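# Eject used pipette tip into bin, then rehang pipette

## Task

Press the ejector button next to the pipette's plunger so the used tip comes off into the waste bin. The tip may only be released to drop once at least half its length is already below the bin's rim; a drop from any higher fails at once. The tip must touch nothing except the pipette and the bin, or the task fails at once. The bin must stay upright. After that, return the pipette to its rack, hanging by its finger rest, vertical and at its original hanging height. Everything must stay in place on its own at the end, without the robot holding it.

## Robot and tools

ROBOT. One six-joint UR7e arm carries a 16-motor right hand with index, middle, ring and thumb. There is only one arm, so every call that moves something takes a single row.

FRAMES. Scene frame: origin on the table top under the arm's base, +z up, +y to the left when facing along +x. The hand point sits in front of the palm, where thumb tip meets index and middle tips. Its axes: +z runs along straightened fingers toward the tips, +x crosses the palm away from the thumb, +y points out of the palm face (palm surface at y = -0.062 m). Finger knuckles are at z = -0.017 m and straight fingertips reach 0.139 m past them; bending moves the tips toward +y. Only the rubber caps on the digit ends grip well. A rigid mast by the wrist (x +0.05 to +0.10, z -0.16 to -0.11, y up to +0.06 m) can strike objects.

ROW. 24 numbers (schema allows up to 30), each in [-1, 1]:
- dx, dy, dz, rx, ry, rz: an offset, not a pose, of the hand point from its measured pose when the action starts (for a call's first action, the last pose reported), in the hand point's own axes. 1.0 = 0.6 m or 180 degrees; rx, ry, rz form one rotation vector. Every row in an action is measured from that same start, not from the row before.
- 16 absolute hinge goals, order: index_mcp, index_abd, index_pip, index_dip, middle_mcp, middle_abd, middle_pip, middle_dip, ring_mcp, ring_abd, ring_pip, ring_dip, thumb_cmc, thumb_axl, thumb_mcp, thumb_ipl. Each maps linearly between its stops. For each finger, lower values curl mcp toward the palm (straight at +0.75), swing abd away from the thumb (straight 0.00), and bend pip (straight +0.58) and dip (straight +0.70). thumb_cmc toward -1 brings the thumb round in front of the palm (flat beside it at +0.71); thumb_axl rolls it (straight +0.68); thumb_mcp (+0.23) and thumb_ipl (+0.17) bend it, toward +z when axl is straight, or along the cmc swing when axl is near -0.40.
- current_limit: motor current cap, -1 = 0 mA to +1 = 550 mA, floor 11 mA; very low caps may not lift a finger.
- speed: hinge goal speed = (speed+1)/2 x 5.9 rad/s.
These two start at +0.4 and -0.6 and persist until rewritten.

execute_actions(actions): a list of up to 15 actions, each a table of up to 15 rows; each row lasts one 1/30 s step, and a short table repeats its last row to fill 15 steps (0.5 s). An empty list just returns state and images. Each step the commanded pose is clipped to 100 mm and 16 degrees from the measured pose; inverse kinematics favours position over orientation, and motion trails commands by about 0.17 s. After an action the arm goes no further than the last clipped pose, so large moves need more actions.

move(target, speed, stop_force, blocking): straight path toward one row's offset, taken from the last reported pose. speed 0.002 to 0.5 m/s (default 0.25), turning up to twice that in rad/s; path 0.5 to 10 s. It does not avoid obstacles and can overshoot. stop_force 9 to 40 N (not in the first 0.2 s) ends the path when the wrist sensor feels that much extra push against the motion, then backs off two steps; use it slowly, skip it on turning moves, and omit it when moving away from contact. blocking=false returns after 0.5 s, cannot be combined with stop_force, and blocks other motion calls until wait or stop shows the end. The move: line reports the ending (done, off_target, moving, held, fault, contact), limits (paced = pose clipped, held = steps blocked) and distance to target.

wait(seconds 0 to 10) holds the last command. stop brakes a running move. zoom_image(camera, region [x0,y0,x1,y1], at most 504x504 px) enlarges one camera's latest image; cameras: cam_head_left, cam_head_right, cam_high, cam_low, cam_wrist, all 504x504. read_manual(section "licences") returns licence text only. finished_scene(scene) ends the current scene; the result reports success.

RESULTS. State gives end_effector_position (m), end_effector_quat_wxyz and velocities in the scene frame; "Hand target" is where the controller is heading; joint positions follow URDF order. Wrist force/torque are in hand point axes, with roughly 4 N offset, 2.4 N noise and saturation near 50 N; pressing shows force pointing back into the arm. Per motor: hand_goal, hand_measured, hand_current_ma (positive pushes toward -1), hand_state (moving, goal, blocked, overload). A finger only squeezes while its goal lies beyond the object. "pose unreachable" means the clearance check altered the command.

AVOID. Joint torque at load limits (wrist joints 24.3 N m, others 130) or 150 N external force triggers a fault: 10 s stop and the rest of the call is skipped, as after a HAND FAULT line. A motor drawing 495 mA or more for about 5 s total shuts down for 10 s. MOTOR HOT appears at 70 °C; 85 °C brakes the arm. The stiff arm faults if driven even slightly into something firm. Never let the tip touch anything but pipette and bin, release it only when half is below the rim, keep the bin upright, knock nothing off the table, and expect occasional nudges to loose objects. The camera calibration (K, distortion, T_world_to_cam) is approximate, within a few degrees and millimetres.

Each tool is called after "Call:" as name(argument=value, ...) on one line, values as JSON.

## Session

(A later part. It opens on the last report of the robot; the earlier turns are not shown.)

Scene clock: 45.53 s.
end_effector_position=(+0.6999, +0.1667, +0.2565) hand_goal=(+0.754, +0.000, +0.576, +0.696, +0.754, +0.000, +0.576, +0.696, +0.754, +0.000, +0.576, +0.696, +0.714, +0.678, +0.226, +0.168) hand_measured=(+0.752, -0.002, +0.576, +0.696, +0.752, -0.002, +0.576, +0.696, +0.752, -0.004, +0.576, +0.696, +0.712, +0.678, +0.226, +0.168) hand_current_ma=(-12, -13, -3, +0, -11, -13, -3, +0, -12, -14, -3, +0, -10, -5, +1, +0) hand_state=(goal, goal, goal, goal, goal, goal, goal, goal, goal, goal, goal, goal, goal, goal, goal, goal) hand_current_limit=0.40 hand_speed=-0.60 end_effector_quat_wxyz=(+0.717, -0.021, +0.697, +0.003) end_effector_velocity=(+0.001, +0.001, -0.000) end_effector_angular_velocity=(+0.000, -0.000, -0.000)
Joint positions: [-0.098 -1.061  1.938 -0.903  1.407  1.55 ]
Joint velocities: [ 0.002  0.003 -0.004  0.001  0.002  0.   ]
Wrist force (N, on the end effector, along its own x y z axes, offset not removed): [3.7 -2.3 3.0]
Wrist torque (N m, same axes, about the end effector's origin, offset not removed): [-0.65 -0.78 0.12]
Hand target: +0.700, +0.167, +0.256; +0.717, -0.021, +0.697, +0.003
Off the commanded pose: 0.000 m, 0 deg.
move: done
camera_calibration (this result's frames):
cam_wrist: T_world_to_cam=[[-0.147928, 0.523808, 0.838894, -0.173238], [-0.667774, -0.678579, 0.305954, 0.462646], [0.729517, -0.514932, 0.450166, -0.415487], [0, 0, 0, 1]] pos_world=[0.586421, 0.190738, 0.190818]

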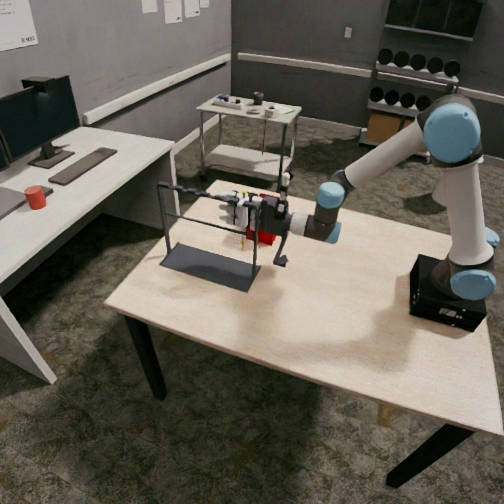

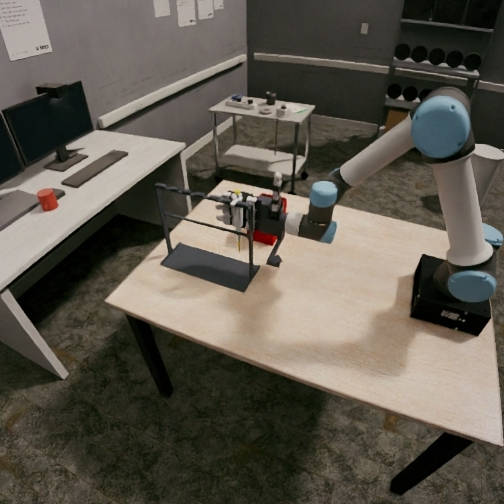

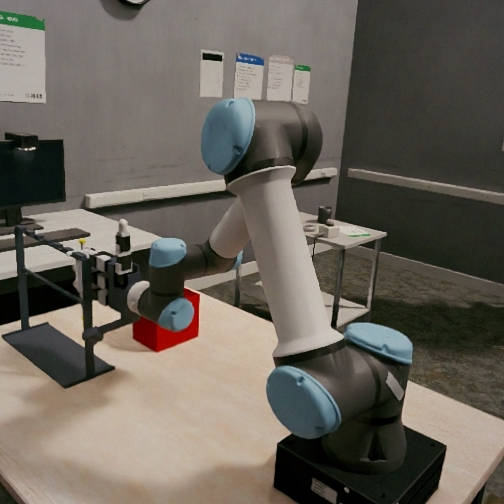

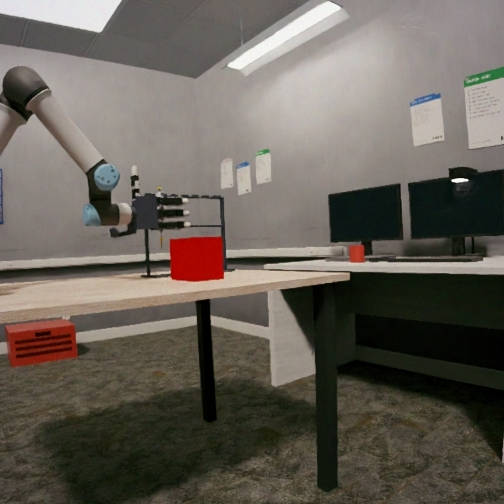

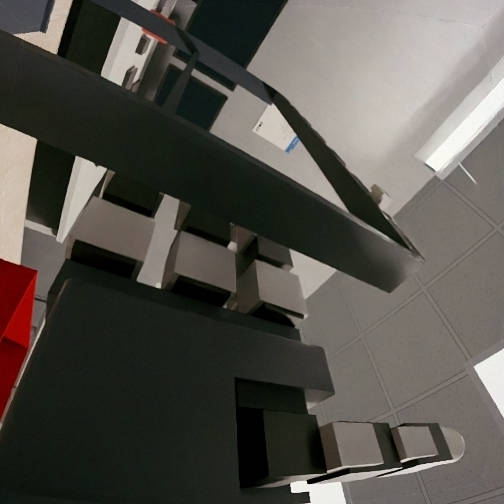

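Call:
move(target=[0.025,0.06,0.042,0,0,0,0.754,0,0.576,0.696,0.754,0,0.576,0.696,0.754,0,0.576,0.696,0.714,0.678,0.226,0.168,0.4,-0.6], speed=0.05)

Call:
zoom_image(camera="cam_low", region=[80, 130, 240, 290])

Call:
zoom_image(camera="cam_head_left", region=[180, 140, 340, 280])

Call:
zoom_image(camera="cam_high", region=[30, 200, 190, 360])

Scene clock: 53.03 s.
end_effector_position=(+0.7242, +0.2031, +0.2412) hand_goal=(+0.754, +0.000, +0.576, +0.696, +0.754, +0.000, +0.576, +0.696, +0.754, +0.000, +0.576, +0.696, +0.714, +0.678, +0.226, +0.168) hand_measured=(+0.754, -0.002, +0.576, +0.696, +0.752, -0.002, +0.576, +0.696, +0.752, -0.004, +0.576, +0.696, +0.712, +0.678, +0.226, +0.168) hand_current_ma=(+3, -13, -3, +0, -11, -13, -3, +0, -12, -14, -3, +0, -10, -5, +1, +0) hand_state=(goal, goal, goal, goal, goal, goal, goal, goal, goal, goal, goal, goal, goal, goal, goal, goal) hand_current_limit=0.40 hand_speed=-0.60 end_effector_quat_wxyz=(+0.717, -0.021, +0.697, +0.003) end_effector_velocity=(+0.001, +0.001, -0.001) end_effector_angular_velocity=(-0.001, +0.001, +0.000)
Joint positions: [-0.018 -0.981  1.848 -0.893  1.488  1.548]
Joint velocities: [ 0.002  0.003 -0.003  0.001  0.002 -0.001]
Wrist force (N, on the end effector, along its own x y z axes, offset not removed): [5.1 1.5 -0.5]
Wrist torque (N m, same axes, about the end effector's origin, offset not removed): [0.32 -0.97 0.69]
Hand target: +0.724, +0.203, +0.241; +0.717, -0.021, +0.697, +0.003
Off the commanded pose: 0.000 m, 0 deg.
move: done
camera_calibration (this result's frames):
cam_wrist: T_world_to_cam=[[-0.147927, 0.523861, 0.838861, -0.17589], [-0.667768, -0.678564, 0.306001, 0.508225], [0.729522, -0.514899, 0.450196, -0.407613], [0, 0, 0, 1]] pos_world=[0.610721, 0.227126, 0.175536]

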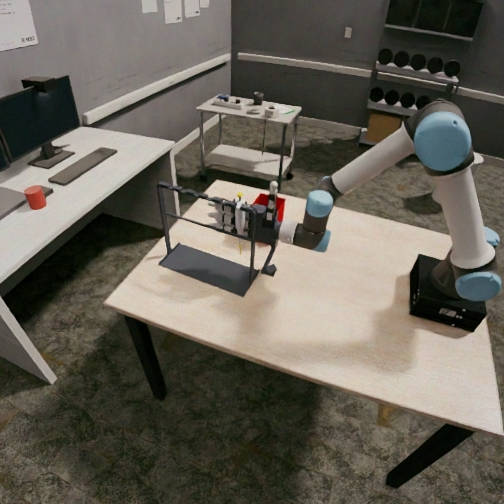

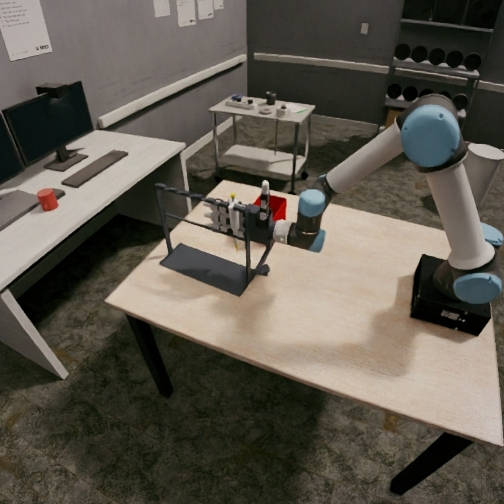

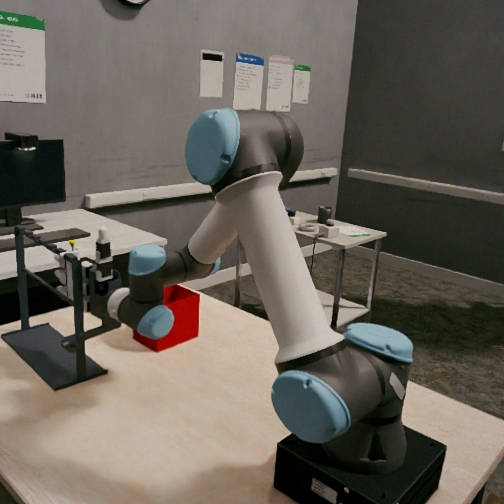

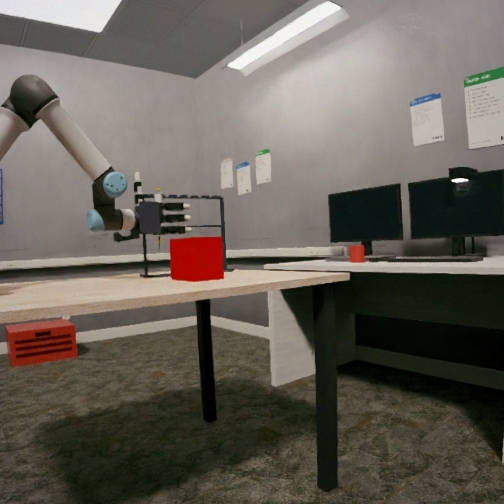

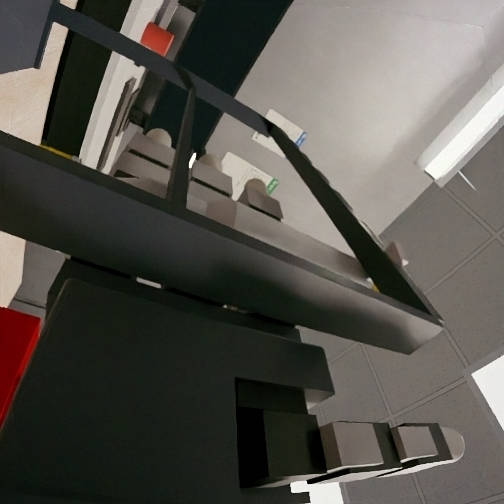

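Region (80, 130, 240, 290) of cam_low's 504x504 image, scaled by 3.150, with more detail than that image has.

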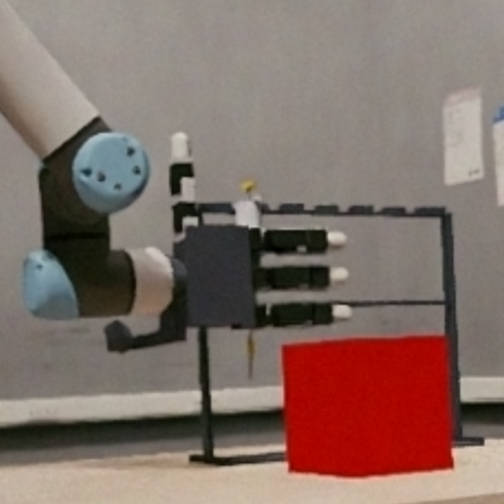

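Region (180, 140, 340, 280) of cam_head_left's 504x504 image, scaled by 3.150, with more detail than that image has; it fills the top 441 rows of this view, and the rest is white.

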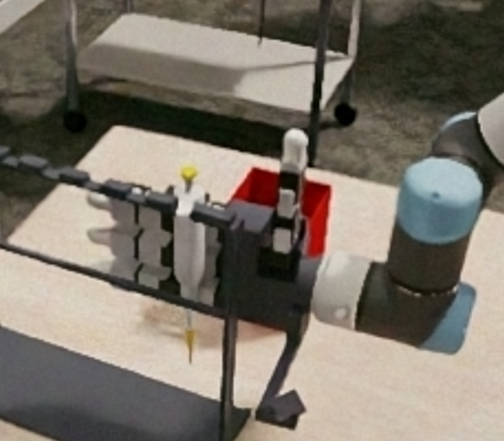

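Region (30, 200, 190, 360) of cam_high's 504x504 image, scaled by 3.150, with more detail than that image has.

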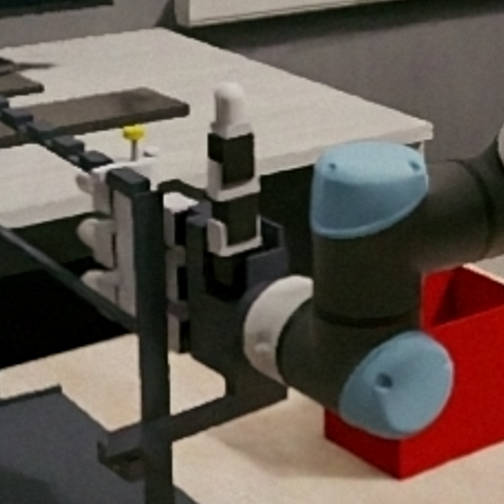

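Call:
move(target=[0,-0.008,0,0,0,0,-0.3,0,-0.7,-0.5,-0.3,0,-0.7,-0.5,0.754,0,0.576,0.696,0.714,0.678,0.226,0.168,0.4,-0.6], speed=0.02)

Call:
zoom_image(camera="cam_head_left", region=[180, 140, 340, 280])

Call:
zoom_image(camera="cam_high", region=[30, 200, 190, 360])

Scene clock: 56.17 s.
end_effector_position=(+0.7244, +0.1983, +0.2413) hand_goal=(-0.300, +0.000, -0.700, -0.500, -0.300, +0.000, -0.700, -0.500, +0.754, +0.000, +0.576, +0.696, +0.714, +0.678, +0.226, +0.168) hand_measured=(-0.296, -0.002, -0.560, -0.414, -0.300, -0.002, -0.570, -0.408, +0.752, -0.004, +0.576, +0.696, +0.712, +0.678, +0.226, +0.168) hand_current_ma=(+20, -13, +385, +385, +3, -13, +385, +385, -12, -14, -3, +0, -10, -5, +1, +0) hand_state=(goal, goal, blocked, blocked, goal, goal, blocked, blocked, goal, goal, goal, goal, goal, goal, goal, goal) hand_current_limit=0.40 hand_speed=-0.60 end_effector_quat_wxyz=(+0.717, -0.021, +0.697, +0.003) end_effector_velocity=(+0.000, -0.000, -0.000) end_effector_angular_velocity=(-0.000, +0.001, -0.000)
Joint positions: [-0.027 -0.983  1.851 -0.894  1.478  1.548]
Joint velocities: [-0.     0.    -0.     0.001  0.    -0.   ]
Wrist force (N, on the end effector, along its own x y z axes, offset not removed): [-1.6 3.1 2.3]
Wrist torque (N m, same axes, about the end effector's origin, offset not removed): [0.28 -0.07 -0.35]
Hand target: +0.724, +0.198, +0.241; +0.717, -0.021, +0.697, +0.003
Off the commanded pose: 0.000 m, 0 deg.
move: done
camera_calibration (this result's frames):
cam_wrist: T_world_to_cam=[[-0.14793, 0.523848, 0.838869, -0.173462], [-0.667764, -0.678573, 0.305991, 0.505035], [0.729526, -0.514901, 0.450188, -0.41026], [0, 0, 0, 1]] pos_world=[0.610879, 0.222328, 0.17567]

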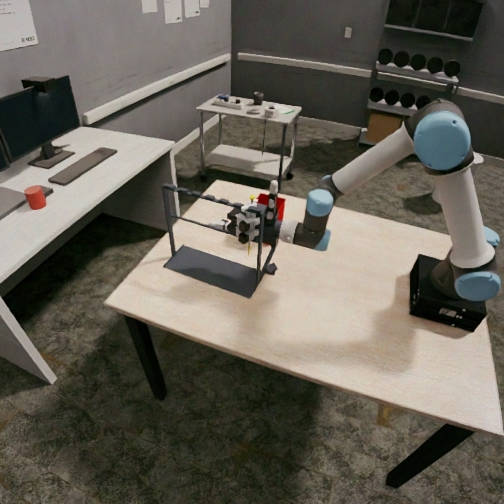

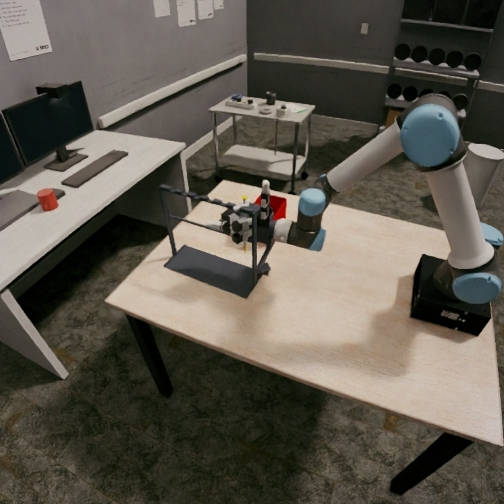

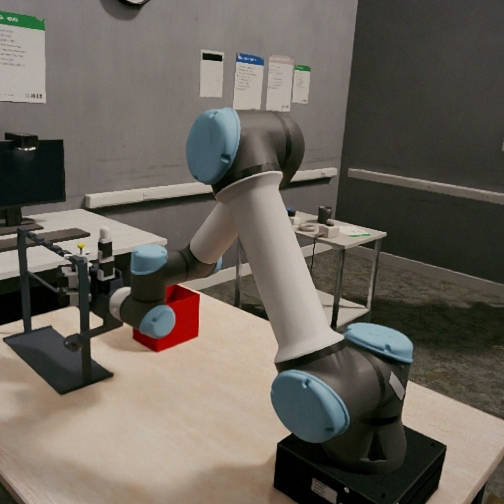

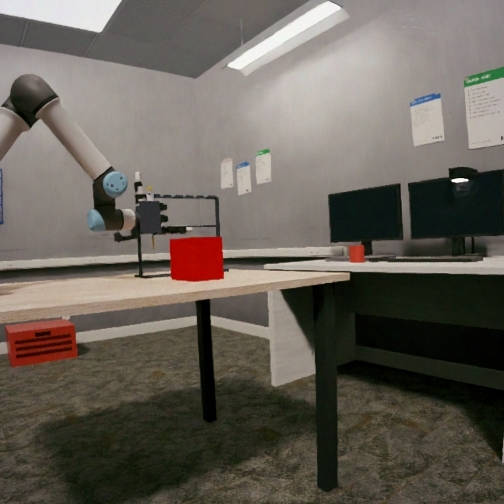

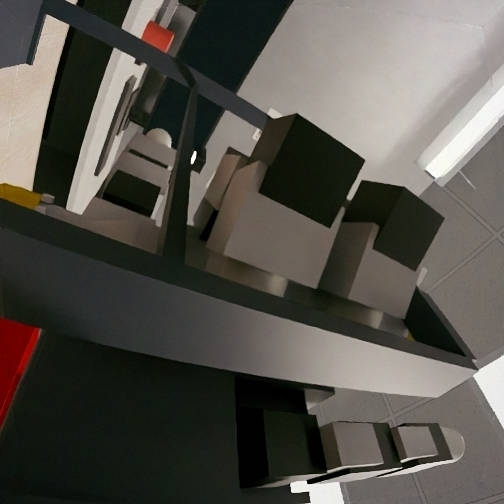

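Region (180, 140, 340, 280) of cam_head_left's 504x504 image, scaled by 3.150, with more detail than that image has; it fills the top 441 rows of this view, and the rest is white.

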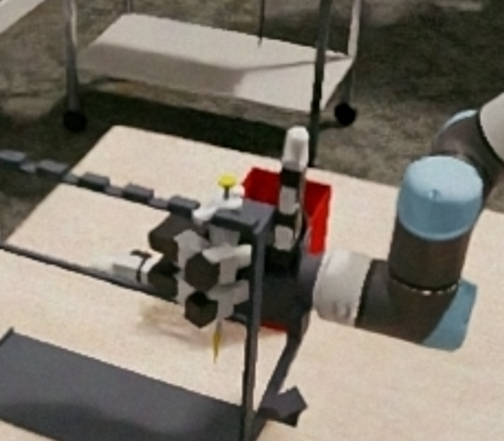

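Region (30, 200, 190, 360) of cam_high's 504x504 image, scaled by 3.150, with more detail than that image has.

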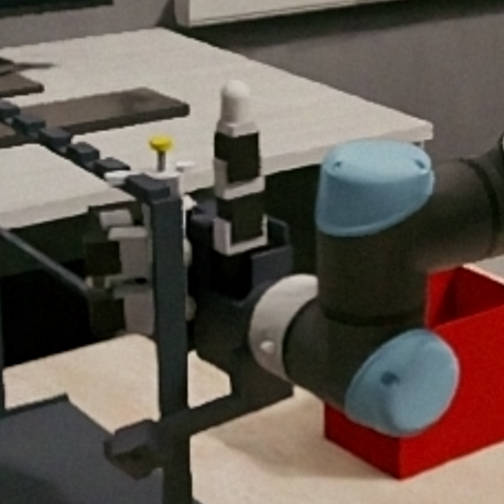

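Call:
move(target=[-0.028,0,0,0,0,0,-0.3,0,-0.7,-0.5,-0.3,0,-0.7,-0.5,0.754,0,0.576,0.696,0.714,0.678,0.226,0.168,0.4,-0.6], speed=0.02)

Call:
zoom_image(camera="cam_head_left", region=[180, 140, 340, 280])

Call:
zoom_image(camera="cam_high", region=[30, 200, 190, 360])

Scene clock: 58.93 s.
end_effector_position=(+0.7239, +0.1987, +0.2580) hand_goal=(-0.300, +0.000, -0.700, -0.500, -0.300, +0.000, -0.700, -0.500, +0.754, +0.000, +0.576, +0.696, +0.714, +0.678, +0.226, +0.168) hand_measured=(-0.300, -0.002, -0.566, -0.416, -0.300, -0.002, -0.574, -0.408, +0.752, -0.004, +0.576, +0.696, +0.712, +0.678, +0.226, +0.168) hand_current_ma=(+2, -13, +385, +385, +3, -13, +385, +385, -12, -14, -3, +0, -10, -5, +1, +0) hand_state=(goal, goal, blocked, blocked, goal, goal, blocked, blocked, goal, goal, goal, goal, goal, goal, goal, goal) hand_current_limit=0.40 hand_speed=-0.60 end_effector_quat_wxyz=(+0.717, -0.021, +0.697, +0.003) end_effector_velocity=(-0.000, +0.001, +0.002) end_effector_angular_velocity=(-0.001, -0.000, +0.001)
Joint positions: [-0.027 -1.014  1.846 -0.858  1.479  1.548]
Joint velocities: [ 0.001 -0.003 -0.001  0.004  0.    -0.001]
Wrist force (N, on the end effector, along its own x y z axes, offset not removed): [5.9 1.4 -0.6]
Wrist torque (N m, same axes, about the end effector's origin, offset not removed): [0.27 -0.99 0.37]
Hand target: +0.724, +0.199, +0.258; +0.717, -0.021, +0.697, +0.003
Off the commanded pose: 0.000 m, 0 deg.
move: done
camera_calibration (this result's frames):
cam_wrist: T_world_to_cam=[[-0.147942, 0.52383, 0.838877, -0.18773], [-0.667768, -0.678579, 0.305968, 0.499931], [0.72952, -0.51491, 0.450187, -0.417176], [0, 0, 0, 1]] pos_world=[0.610403, 0.222774, 0.192327]

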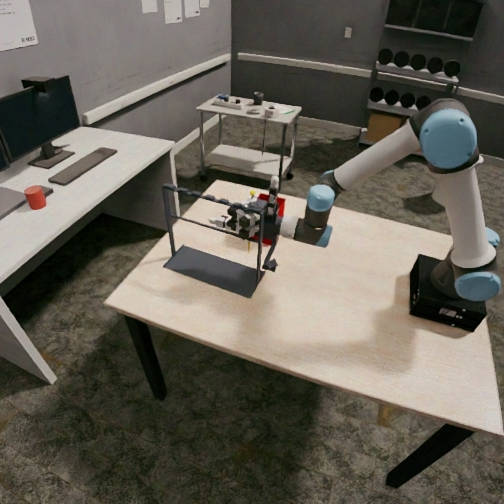

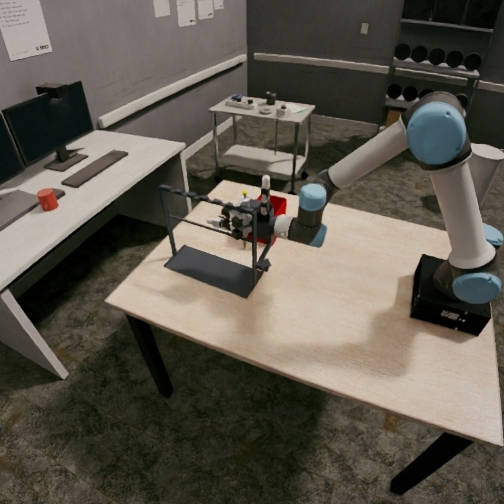

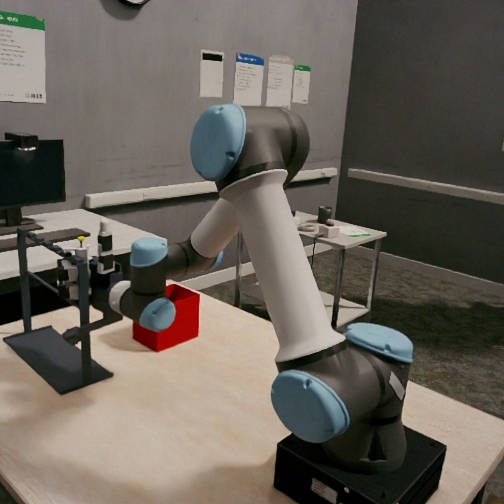

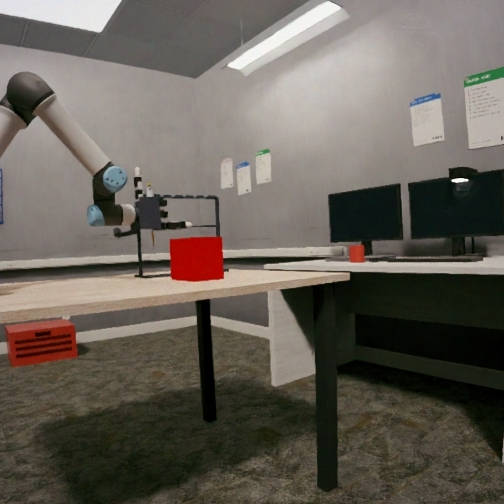

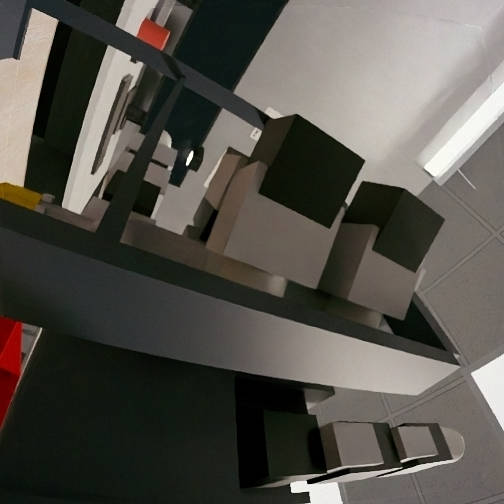

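Region (180, 140, 340, 280) of cam_head_left's 504x504 image, scaled by 3.150, with more detail than that image has; it fills the top 441 rows of this view, and the rest is white.

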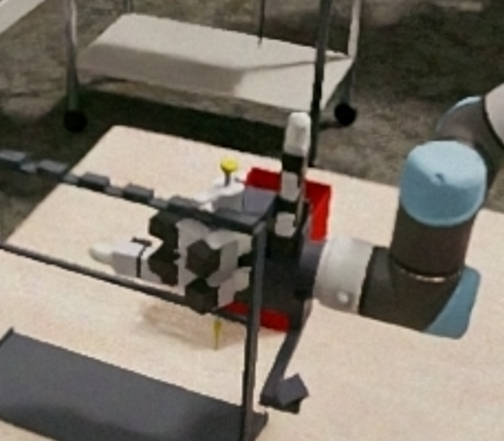

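Region (30, 200, 190, 360) of cam_high's 504x504 image, scaled by 3.150, with more detail than that image has.

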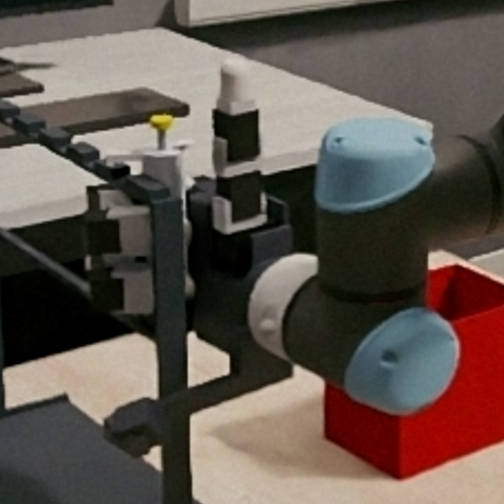

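Call:
move(target=[0,-0.17,0,0,0,0,-0.3,0,-0.7,-0.5,-0.3,0,-0.7,-0.5,0.754,0,0.576,0.696,0.714,0.678,0.226,0.168,0.4,-0.6], speed=0.04)

Call:
zoom_image(camera="cam_head_left", region=[180, 140, 340, 280])

Call:
zoom_image(camera="cam_low", region=[80, 130, 240, 290])

Scene clock: 63.23 s.
end_effector_position=(+0.7273, +0.0969, +0.2608) hand_goal=(-0.300, +0.000, -0.700, -0.500, -0.300, +0.000, -0.700, -0.500, +0.754, +0.000, +0.576, +0.696, +0.714, +0.678, +0.226, +0.168) hand_measured=(-0.300, -0.002, -0.566, -0.416, -0.300, -0.002, -0.574, -0.408, +0.752, -0.004, +0.576, +0.696, +0.712, +0.678, +0.226, +0.168) hand_current_ma=(+2, -13, +385, +385, +3, -13, +385, +385, -12, -14, -3, +0, -10, -5, +1, +0) hand_state=(goal, goal, blocked, blocked, goal, goal, blocked, blocked, goal, goal, goal, goal, goal, goal, goal, goal) hand_current_limit=0.40 hand_speed=-0.60 end_effector_quat_wxyz=(+0.717, -0.021, +0.697, +0.003) end_effector_velocity=(+0.000, -0.002, +0.000) end_effector_angular_velocity=(-0.001, -0.000, -0.000)
Joint positions: [-0.232 -1.032  1.868 -0.863  1.274  1.553]
Joint velocities: [-0.003  0.    -0.    -0.    -0.003 -0.001]
Wrist force (N, on the end effector, along its own x y z axes, offset not removed): [3.2 -1.3 -2.2]
Wrist torque (N m, same axes, about the end effector's origin, offset not removed): [-0.02 -0.79 -0.14]
Hand target: +0.727, +0.097, +0.261; +0.717, -0.021, +0.697, +0.003
Off the commanded pose: 0.000 m, 0 deg.
move: done
camera_calibration (this result's frames):
cam_wrist: T_world_to_cam=[[-0.147927, 0.523691, 0.838967, -0.136261], [-0.667773, -0.678623, 0.305861, 0.432288], [0.729519, -0.514994, 0.450093, -0.473372], [0, 0, 0, 1]] pos_world=[0.613847, 0.120935, 0.195159]

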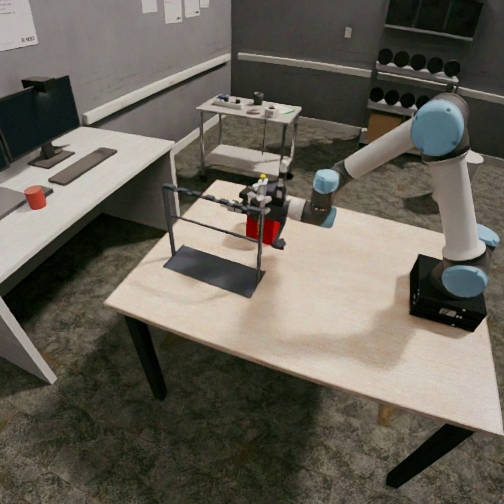

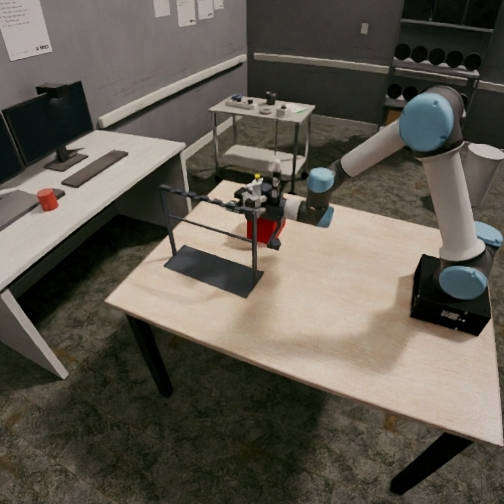

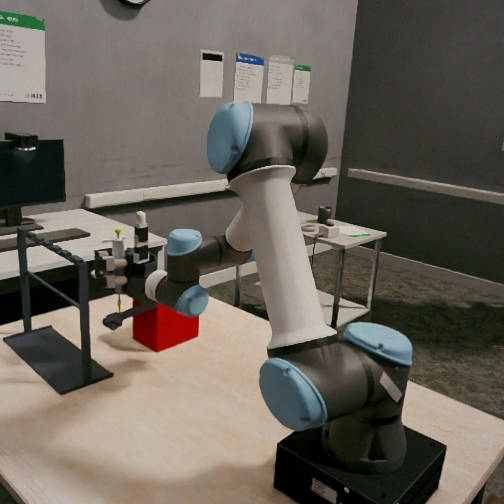

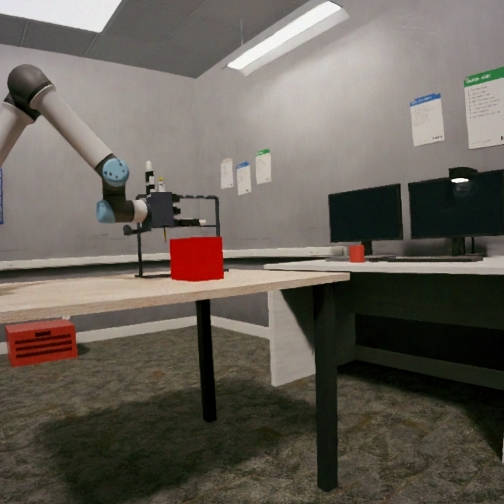

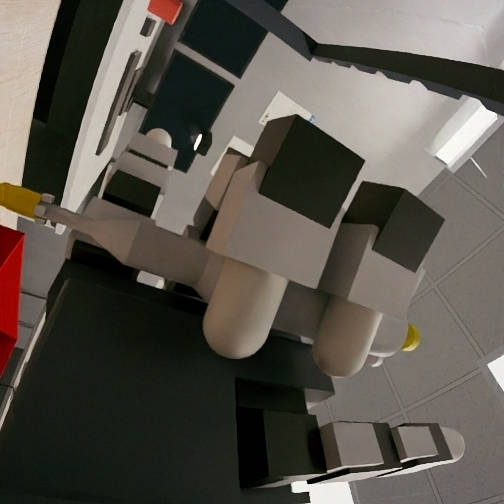

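Region (180, 140, 340, 280) of cam_head_left's 504x504 image, scaled by 3.150, with more detail than that image has; it fills the top 441 rows of this view, and the rest is white.

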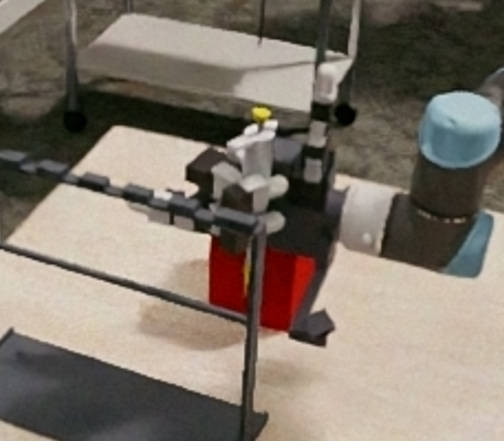

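Region (80, 130, 240, 290) of cam_low's 504x504 image, scaled by 3.150, with more detail than that image has.

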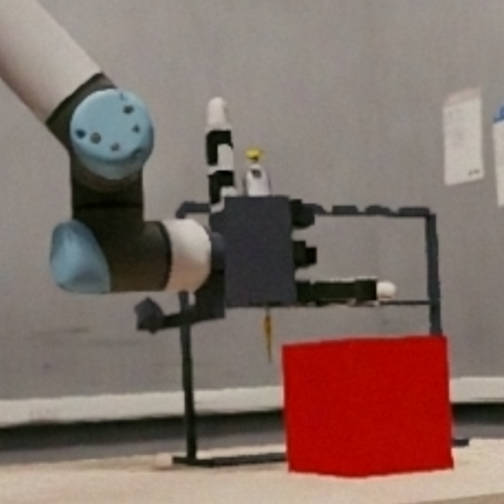

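Call:
move(target=[-0.07,-0.03,0.04,0,0,0,-0.3,0,-0.7,-0.5,-0.3,0,-0.7,-0.5,0.754,0,0.576,0.696,0.714,0.678,0.226,0.168,0.4,-0.6], speed=0.08)

Call:
move(target=[0,-0.22,0,0,0,0,-0.3,0,-0.7,-0.5,-0.3,0,-0.7,-0.5,0.754,0,0.576,0.696,0.714,0.678,0.226,0.168,0.4,-0.6], speed=0.08)

Call:
zoom_image(camera="cam_head_left", region=[200, 120, 360, 260])

Call:
zoom_image(camera="cam_low", region=[100, 130, 260, 290])

Call:
zoom_image(camera="cam_high", region=[80, 190, 240, 350])

Scene clock: 69.87 s.
end_effector_position=(+0.7506, +0.0809, +0.3039) hand_goal=(-0.300, +0.000, -0.700, -0.500, -0.300, +0.000, -0.700, -0.500, +0.754, +0.000, +0.576, +0.696, +0.714, +0.678, +0.226, +0.168) hand_measured=(-0.300, -0.002, -0.566, -0.416, -0.300, -0.002, -0.574, -0.408, +0.752, -0.004, +0.576, +0.696, +0.712, +0.678, +0.226, +0.168) hand_current_ma=(+2, -13, +385, +385, +3, -13, +385, +385, -12, -15, -3, +0, -10, -5, +1, +0) hand_state=(goal, goal, blocked, blocked, goal, goal, blocked, blocked, goal, goal, goal, goal, goal, goal, goal, goal) hand_current_limit=0.40 hand_speed=-0.60 end_effector_quat_wxyz=(+0.717, -0.021, +0.697, +0.003) end_effector_velocity=(+0.001, -0.000, +0.001) end_effector_angular_velocity=(+0.001, +0.001, +0.000)
Joint positions: [-0.251 -1.062  1.769 -0.734  1.255  1.554]
Joint velocities: [ 0.     0.    -0.003  0.003 -0.     0.   ]
Wrist force (N, on the end effector, along its own x y z axes, offset not removed): [2.3 -1.3 -1.1]
Wrist torque (N m, same axes, about the end effector's origin, offset not removed): [-0.12 -0.51 -0.04]
Hand target: +0.751, +0.081, +0.304; +0.717, -0.021, +0.697, +0.003
Off the commanded pose: 0.000 m, 0 deg.
move: done
camera_calibration (this result's frames):
cam_wrist: T_world_to_cam=[[-0.147934, 0.523506, 0.839081, -0.160593], [-0.667777, -0.678689, 0.305705, 0.423872], [0.729513, -0.515095, 0.449986, -0.517966], [0, 0, 0, 1]] pos_world=[0.637157, 0.104947, 0.238248]

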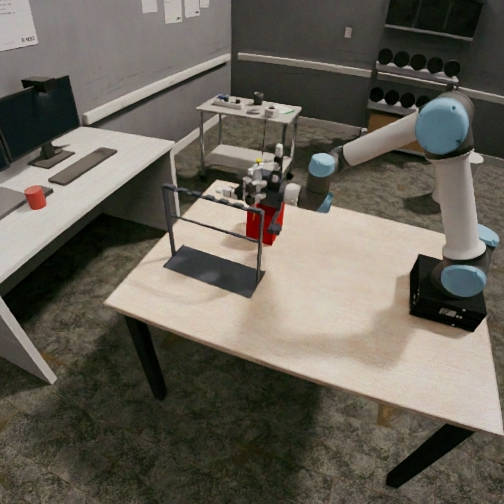

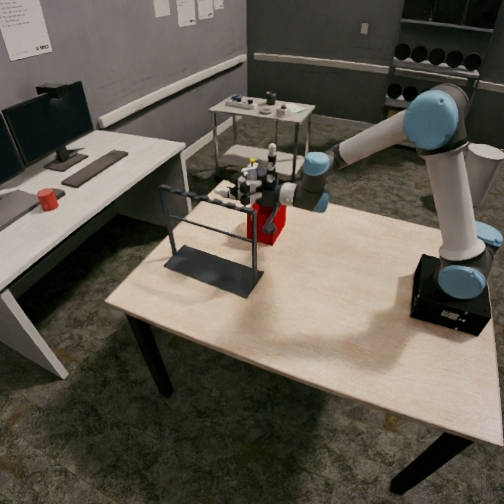

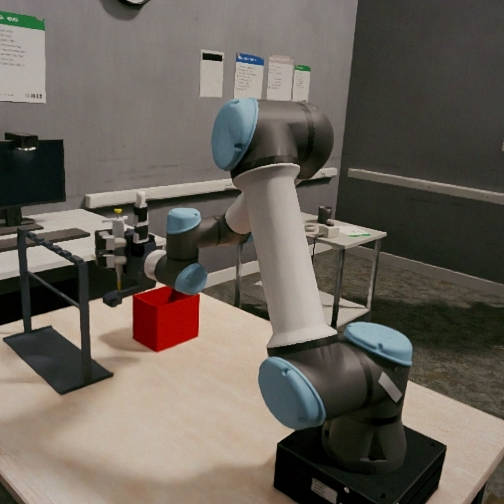

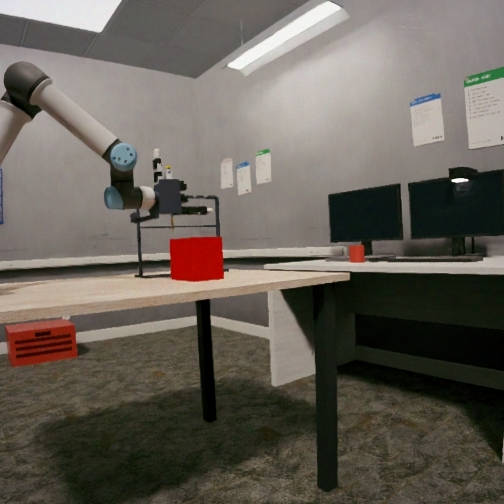

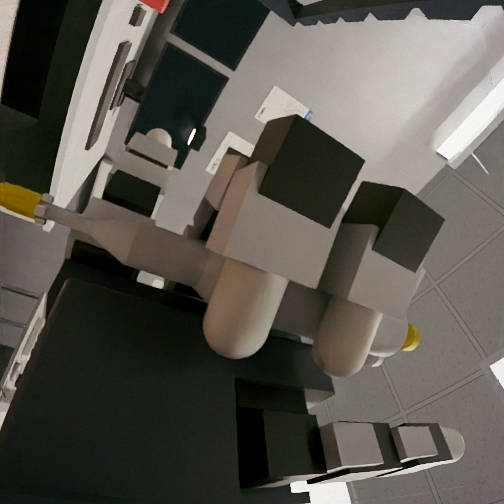

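Scene clock: 71.93 s.
end_effector_position=(+0.7551, -0.0510, +0.3075) hand_goal=(-0.300, +0.000, -0.700, -0.500, -0.300, +0.000, -0.700, -0.500, +0.754, +0.000, +0.576, +0.696, +0.714, +0.678, +0.226, +0.168) hand_measured=(-0.300, -0.002, -0.566, -0.416, -0.300, -0.002, -0.574, -0.408, +0.752, -0.004, +0.576, +0.696, +0.712, +0.678, +0.226, +0.168) hand_current_ma=(+2, -13, +385, +385, +3, -13, +385, +385, -12, -15, -3, +0, -10, -5, +1, +0) hand_state=(goal, goal, blocked, blocked, goal, goal, blocked, blocked, goal, goal, goal, goal, goal, goal, goal, goal) hand_current_limit=0.40 hand_speed=-0.60 end_effector_quat_wxyz=(+0.717, -0.021, +0.697, +0.003) end_effector_velocity=(+0.000, -0.001, +0.000) end_effector_angular_velocity=(+0.001, +0.000, +0.001)
Joint positions: [-0.482 -1.023  1.69  -0.698  1.024  1.562]
Joint velocities: [-0.001  0.001 -0.001  0.001 -0.002  0.001]
Wrist force (N, on the end effector, along its own x y z axes, offset not removed): [3.8 1.4 0.2]
Wrist torque (N m, same axes, about the end effector's origin, offset not removed): [0.07 -0.52 0.27]
Hand target: +0.755, -0.051, +0.308; +0.717, -0.021, +0.697, +0.003
Off the commanded pose: 0.000 m, 0 deg.
move: done
camera_calibration (this result's frames):
cam_wrist: T_world_to_cam=[[-0.147989, 0.523366, 0.839159, -0.0939589], [-0.667805, -0.678734, 0.305542, 0.33631], [0.729476, -0.515178, 0.449951, -0.590717], [0, 0, 0, 1]] pos_world=[0.641598, -0.0268842, 0.241883]

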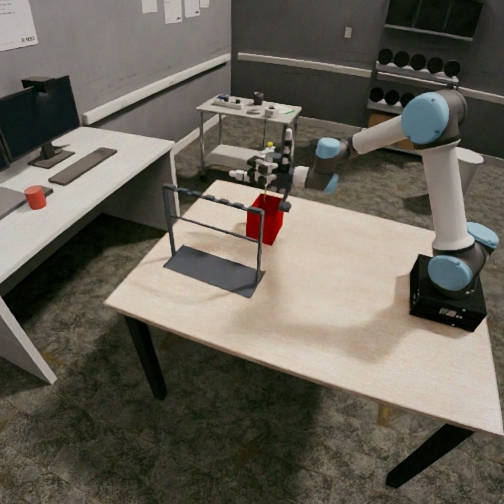

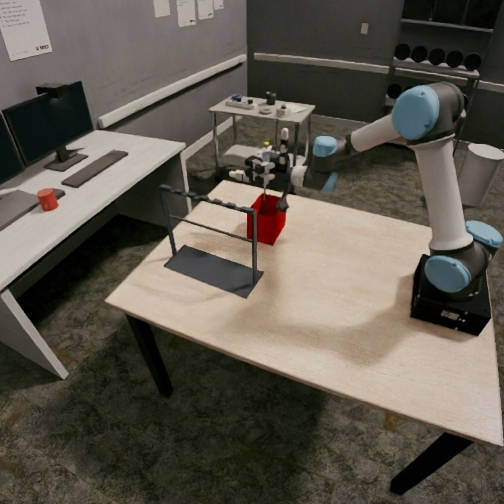

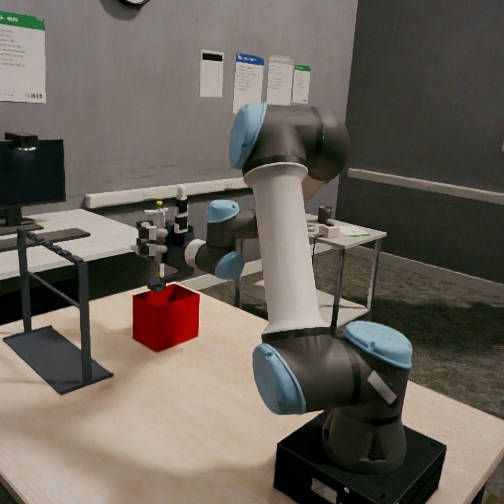

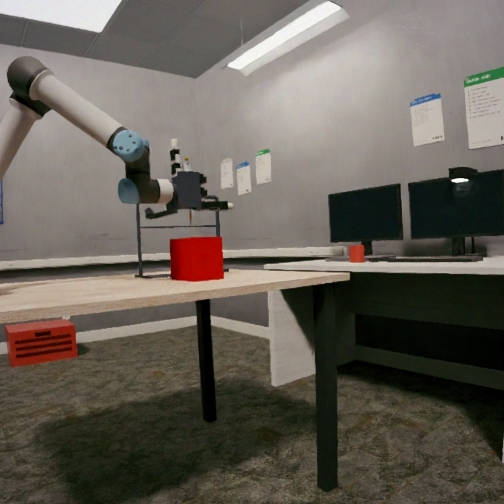

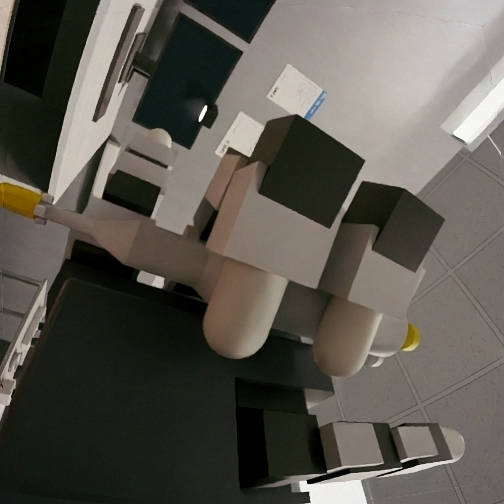

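Region (200, 120, 360, 260) of cam_head_left's 504x504 image, scaled by 3.150, with more detail than that image has; it fills the top 441 rows of this view, and the rest is white.

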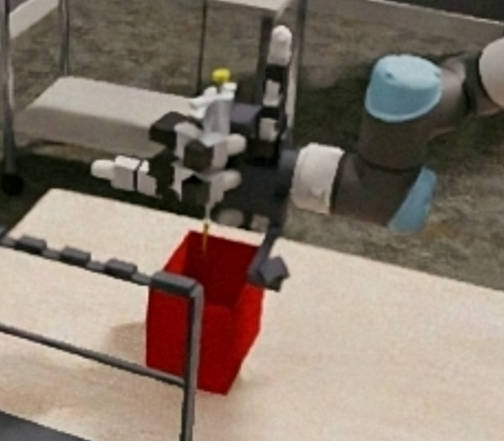

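Region (100, 130, 260, 290) of cam_low's 504x504 image, scaled by 3.150, with more detail than that image has.

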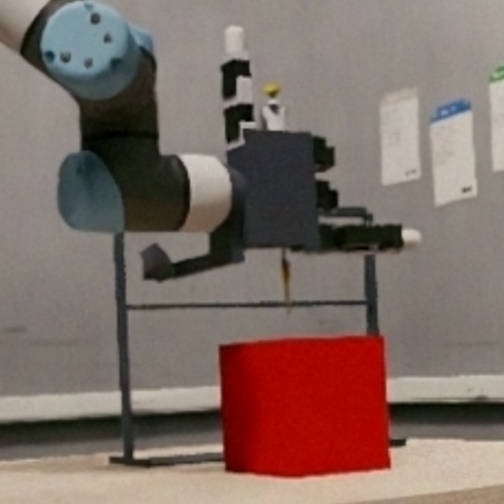

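Region (80, 190, 240, 350) of cam_high's 504x504 image, scaled by 3.150, with more detail than that image has.

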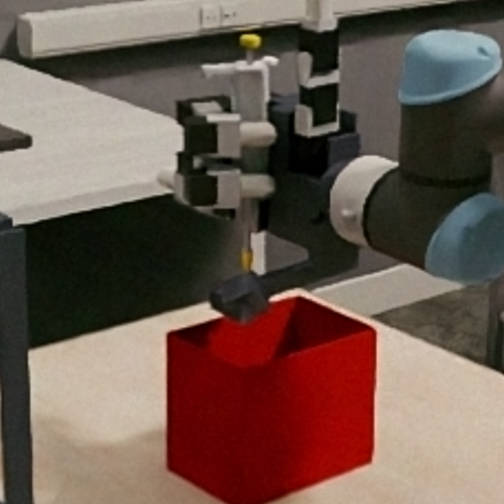

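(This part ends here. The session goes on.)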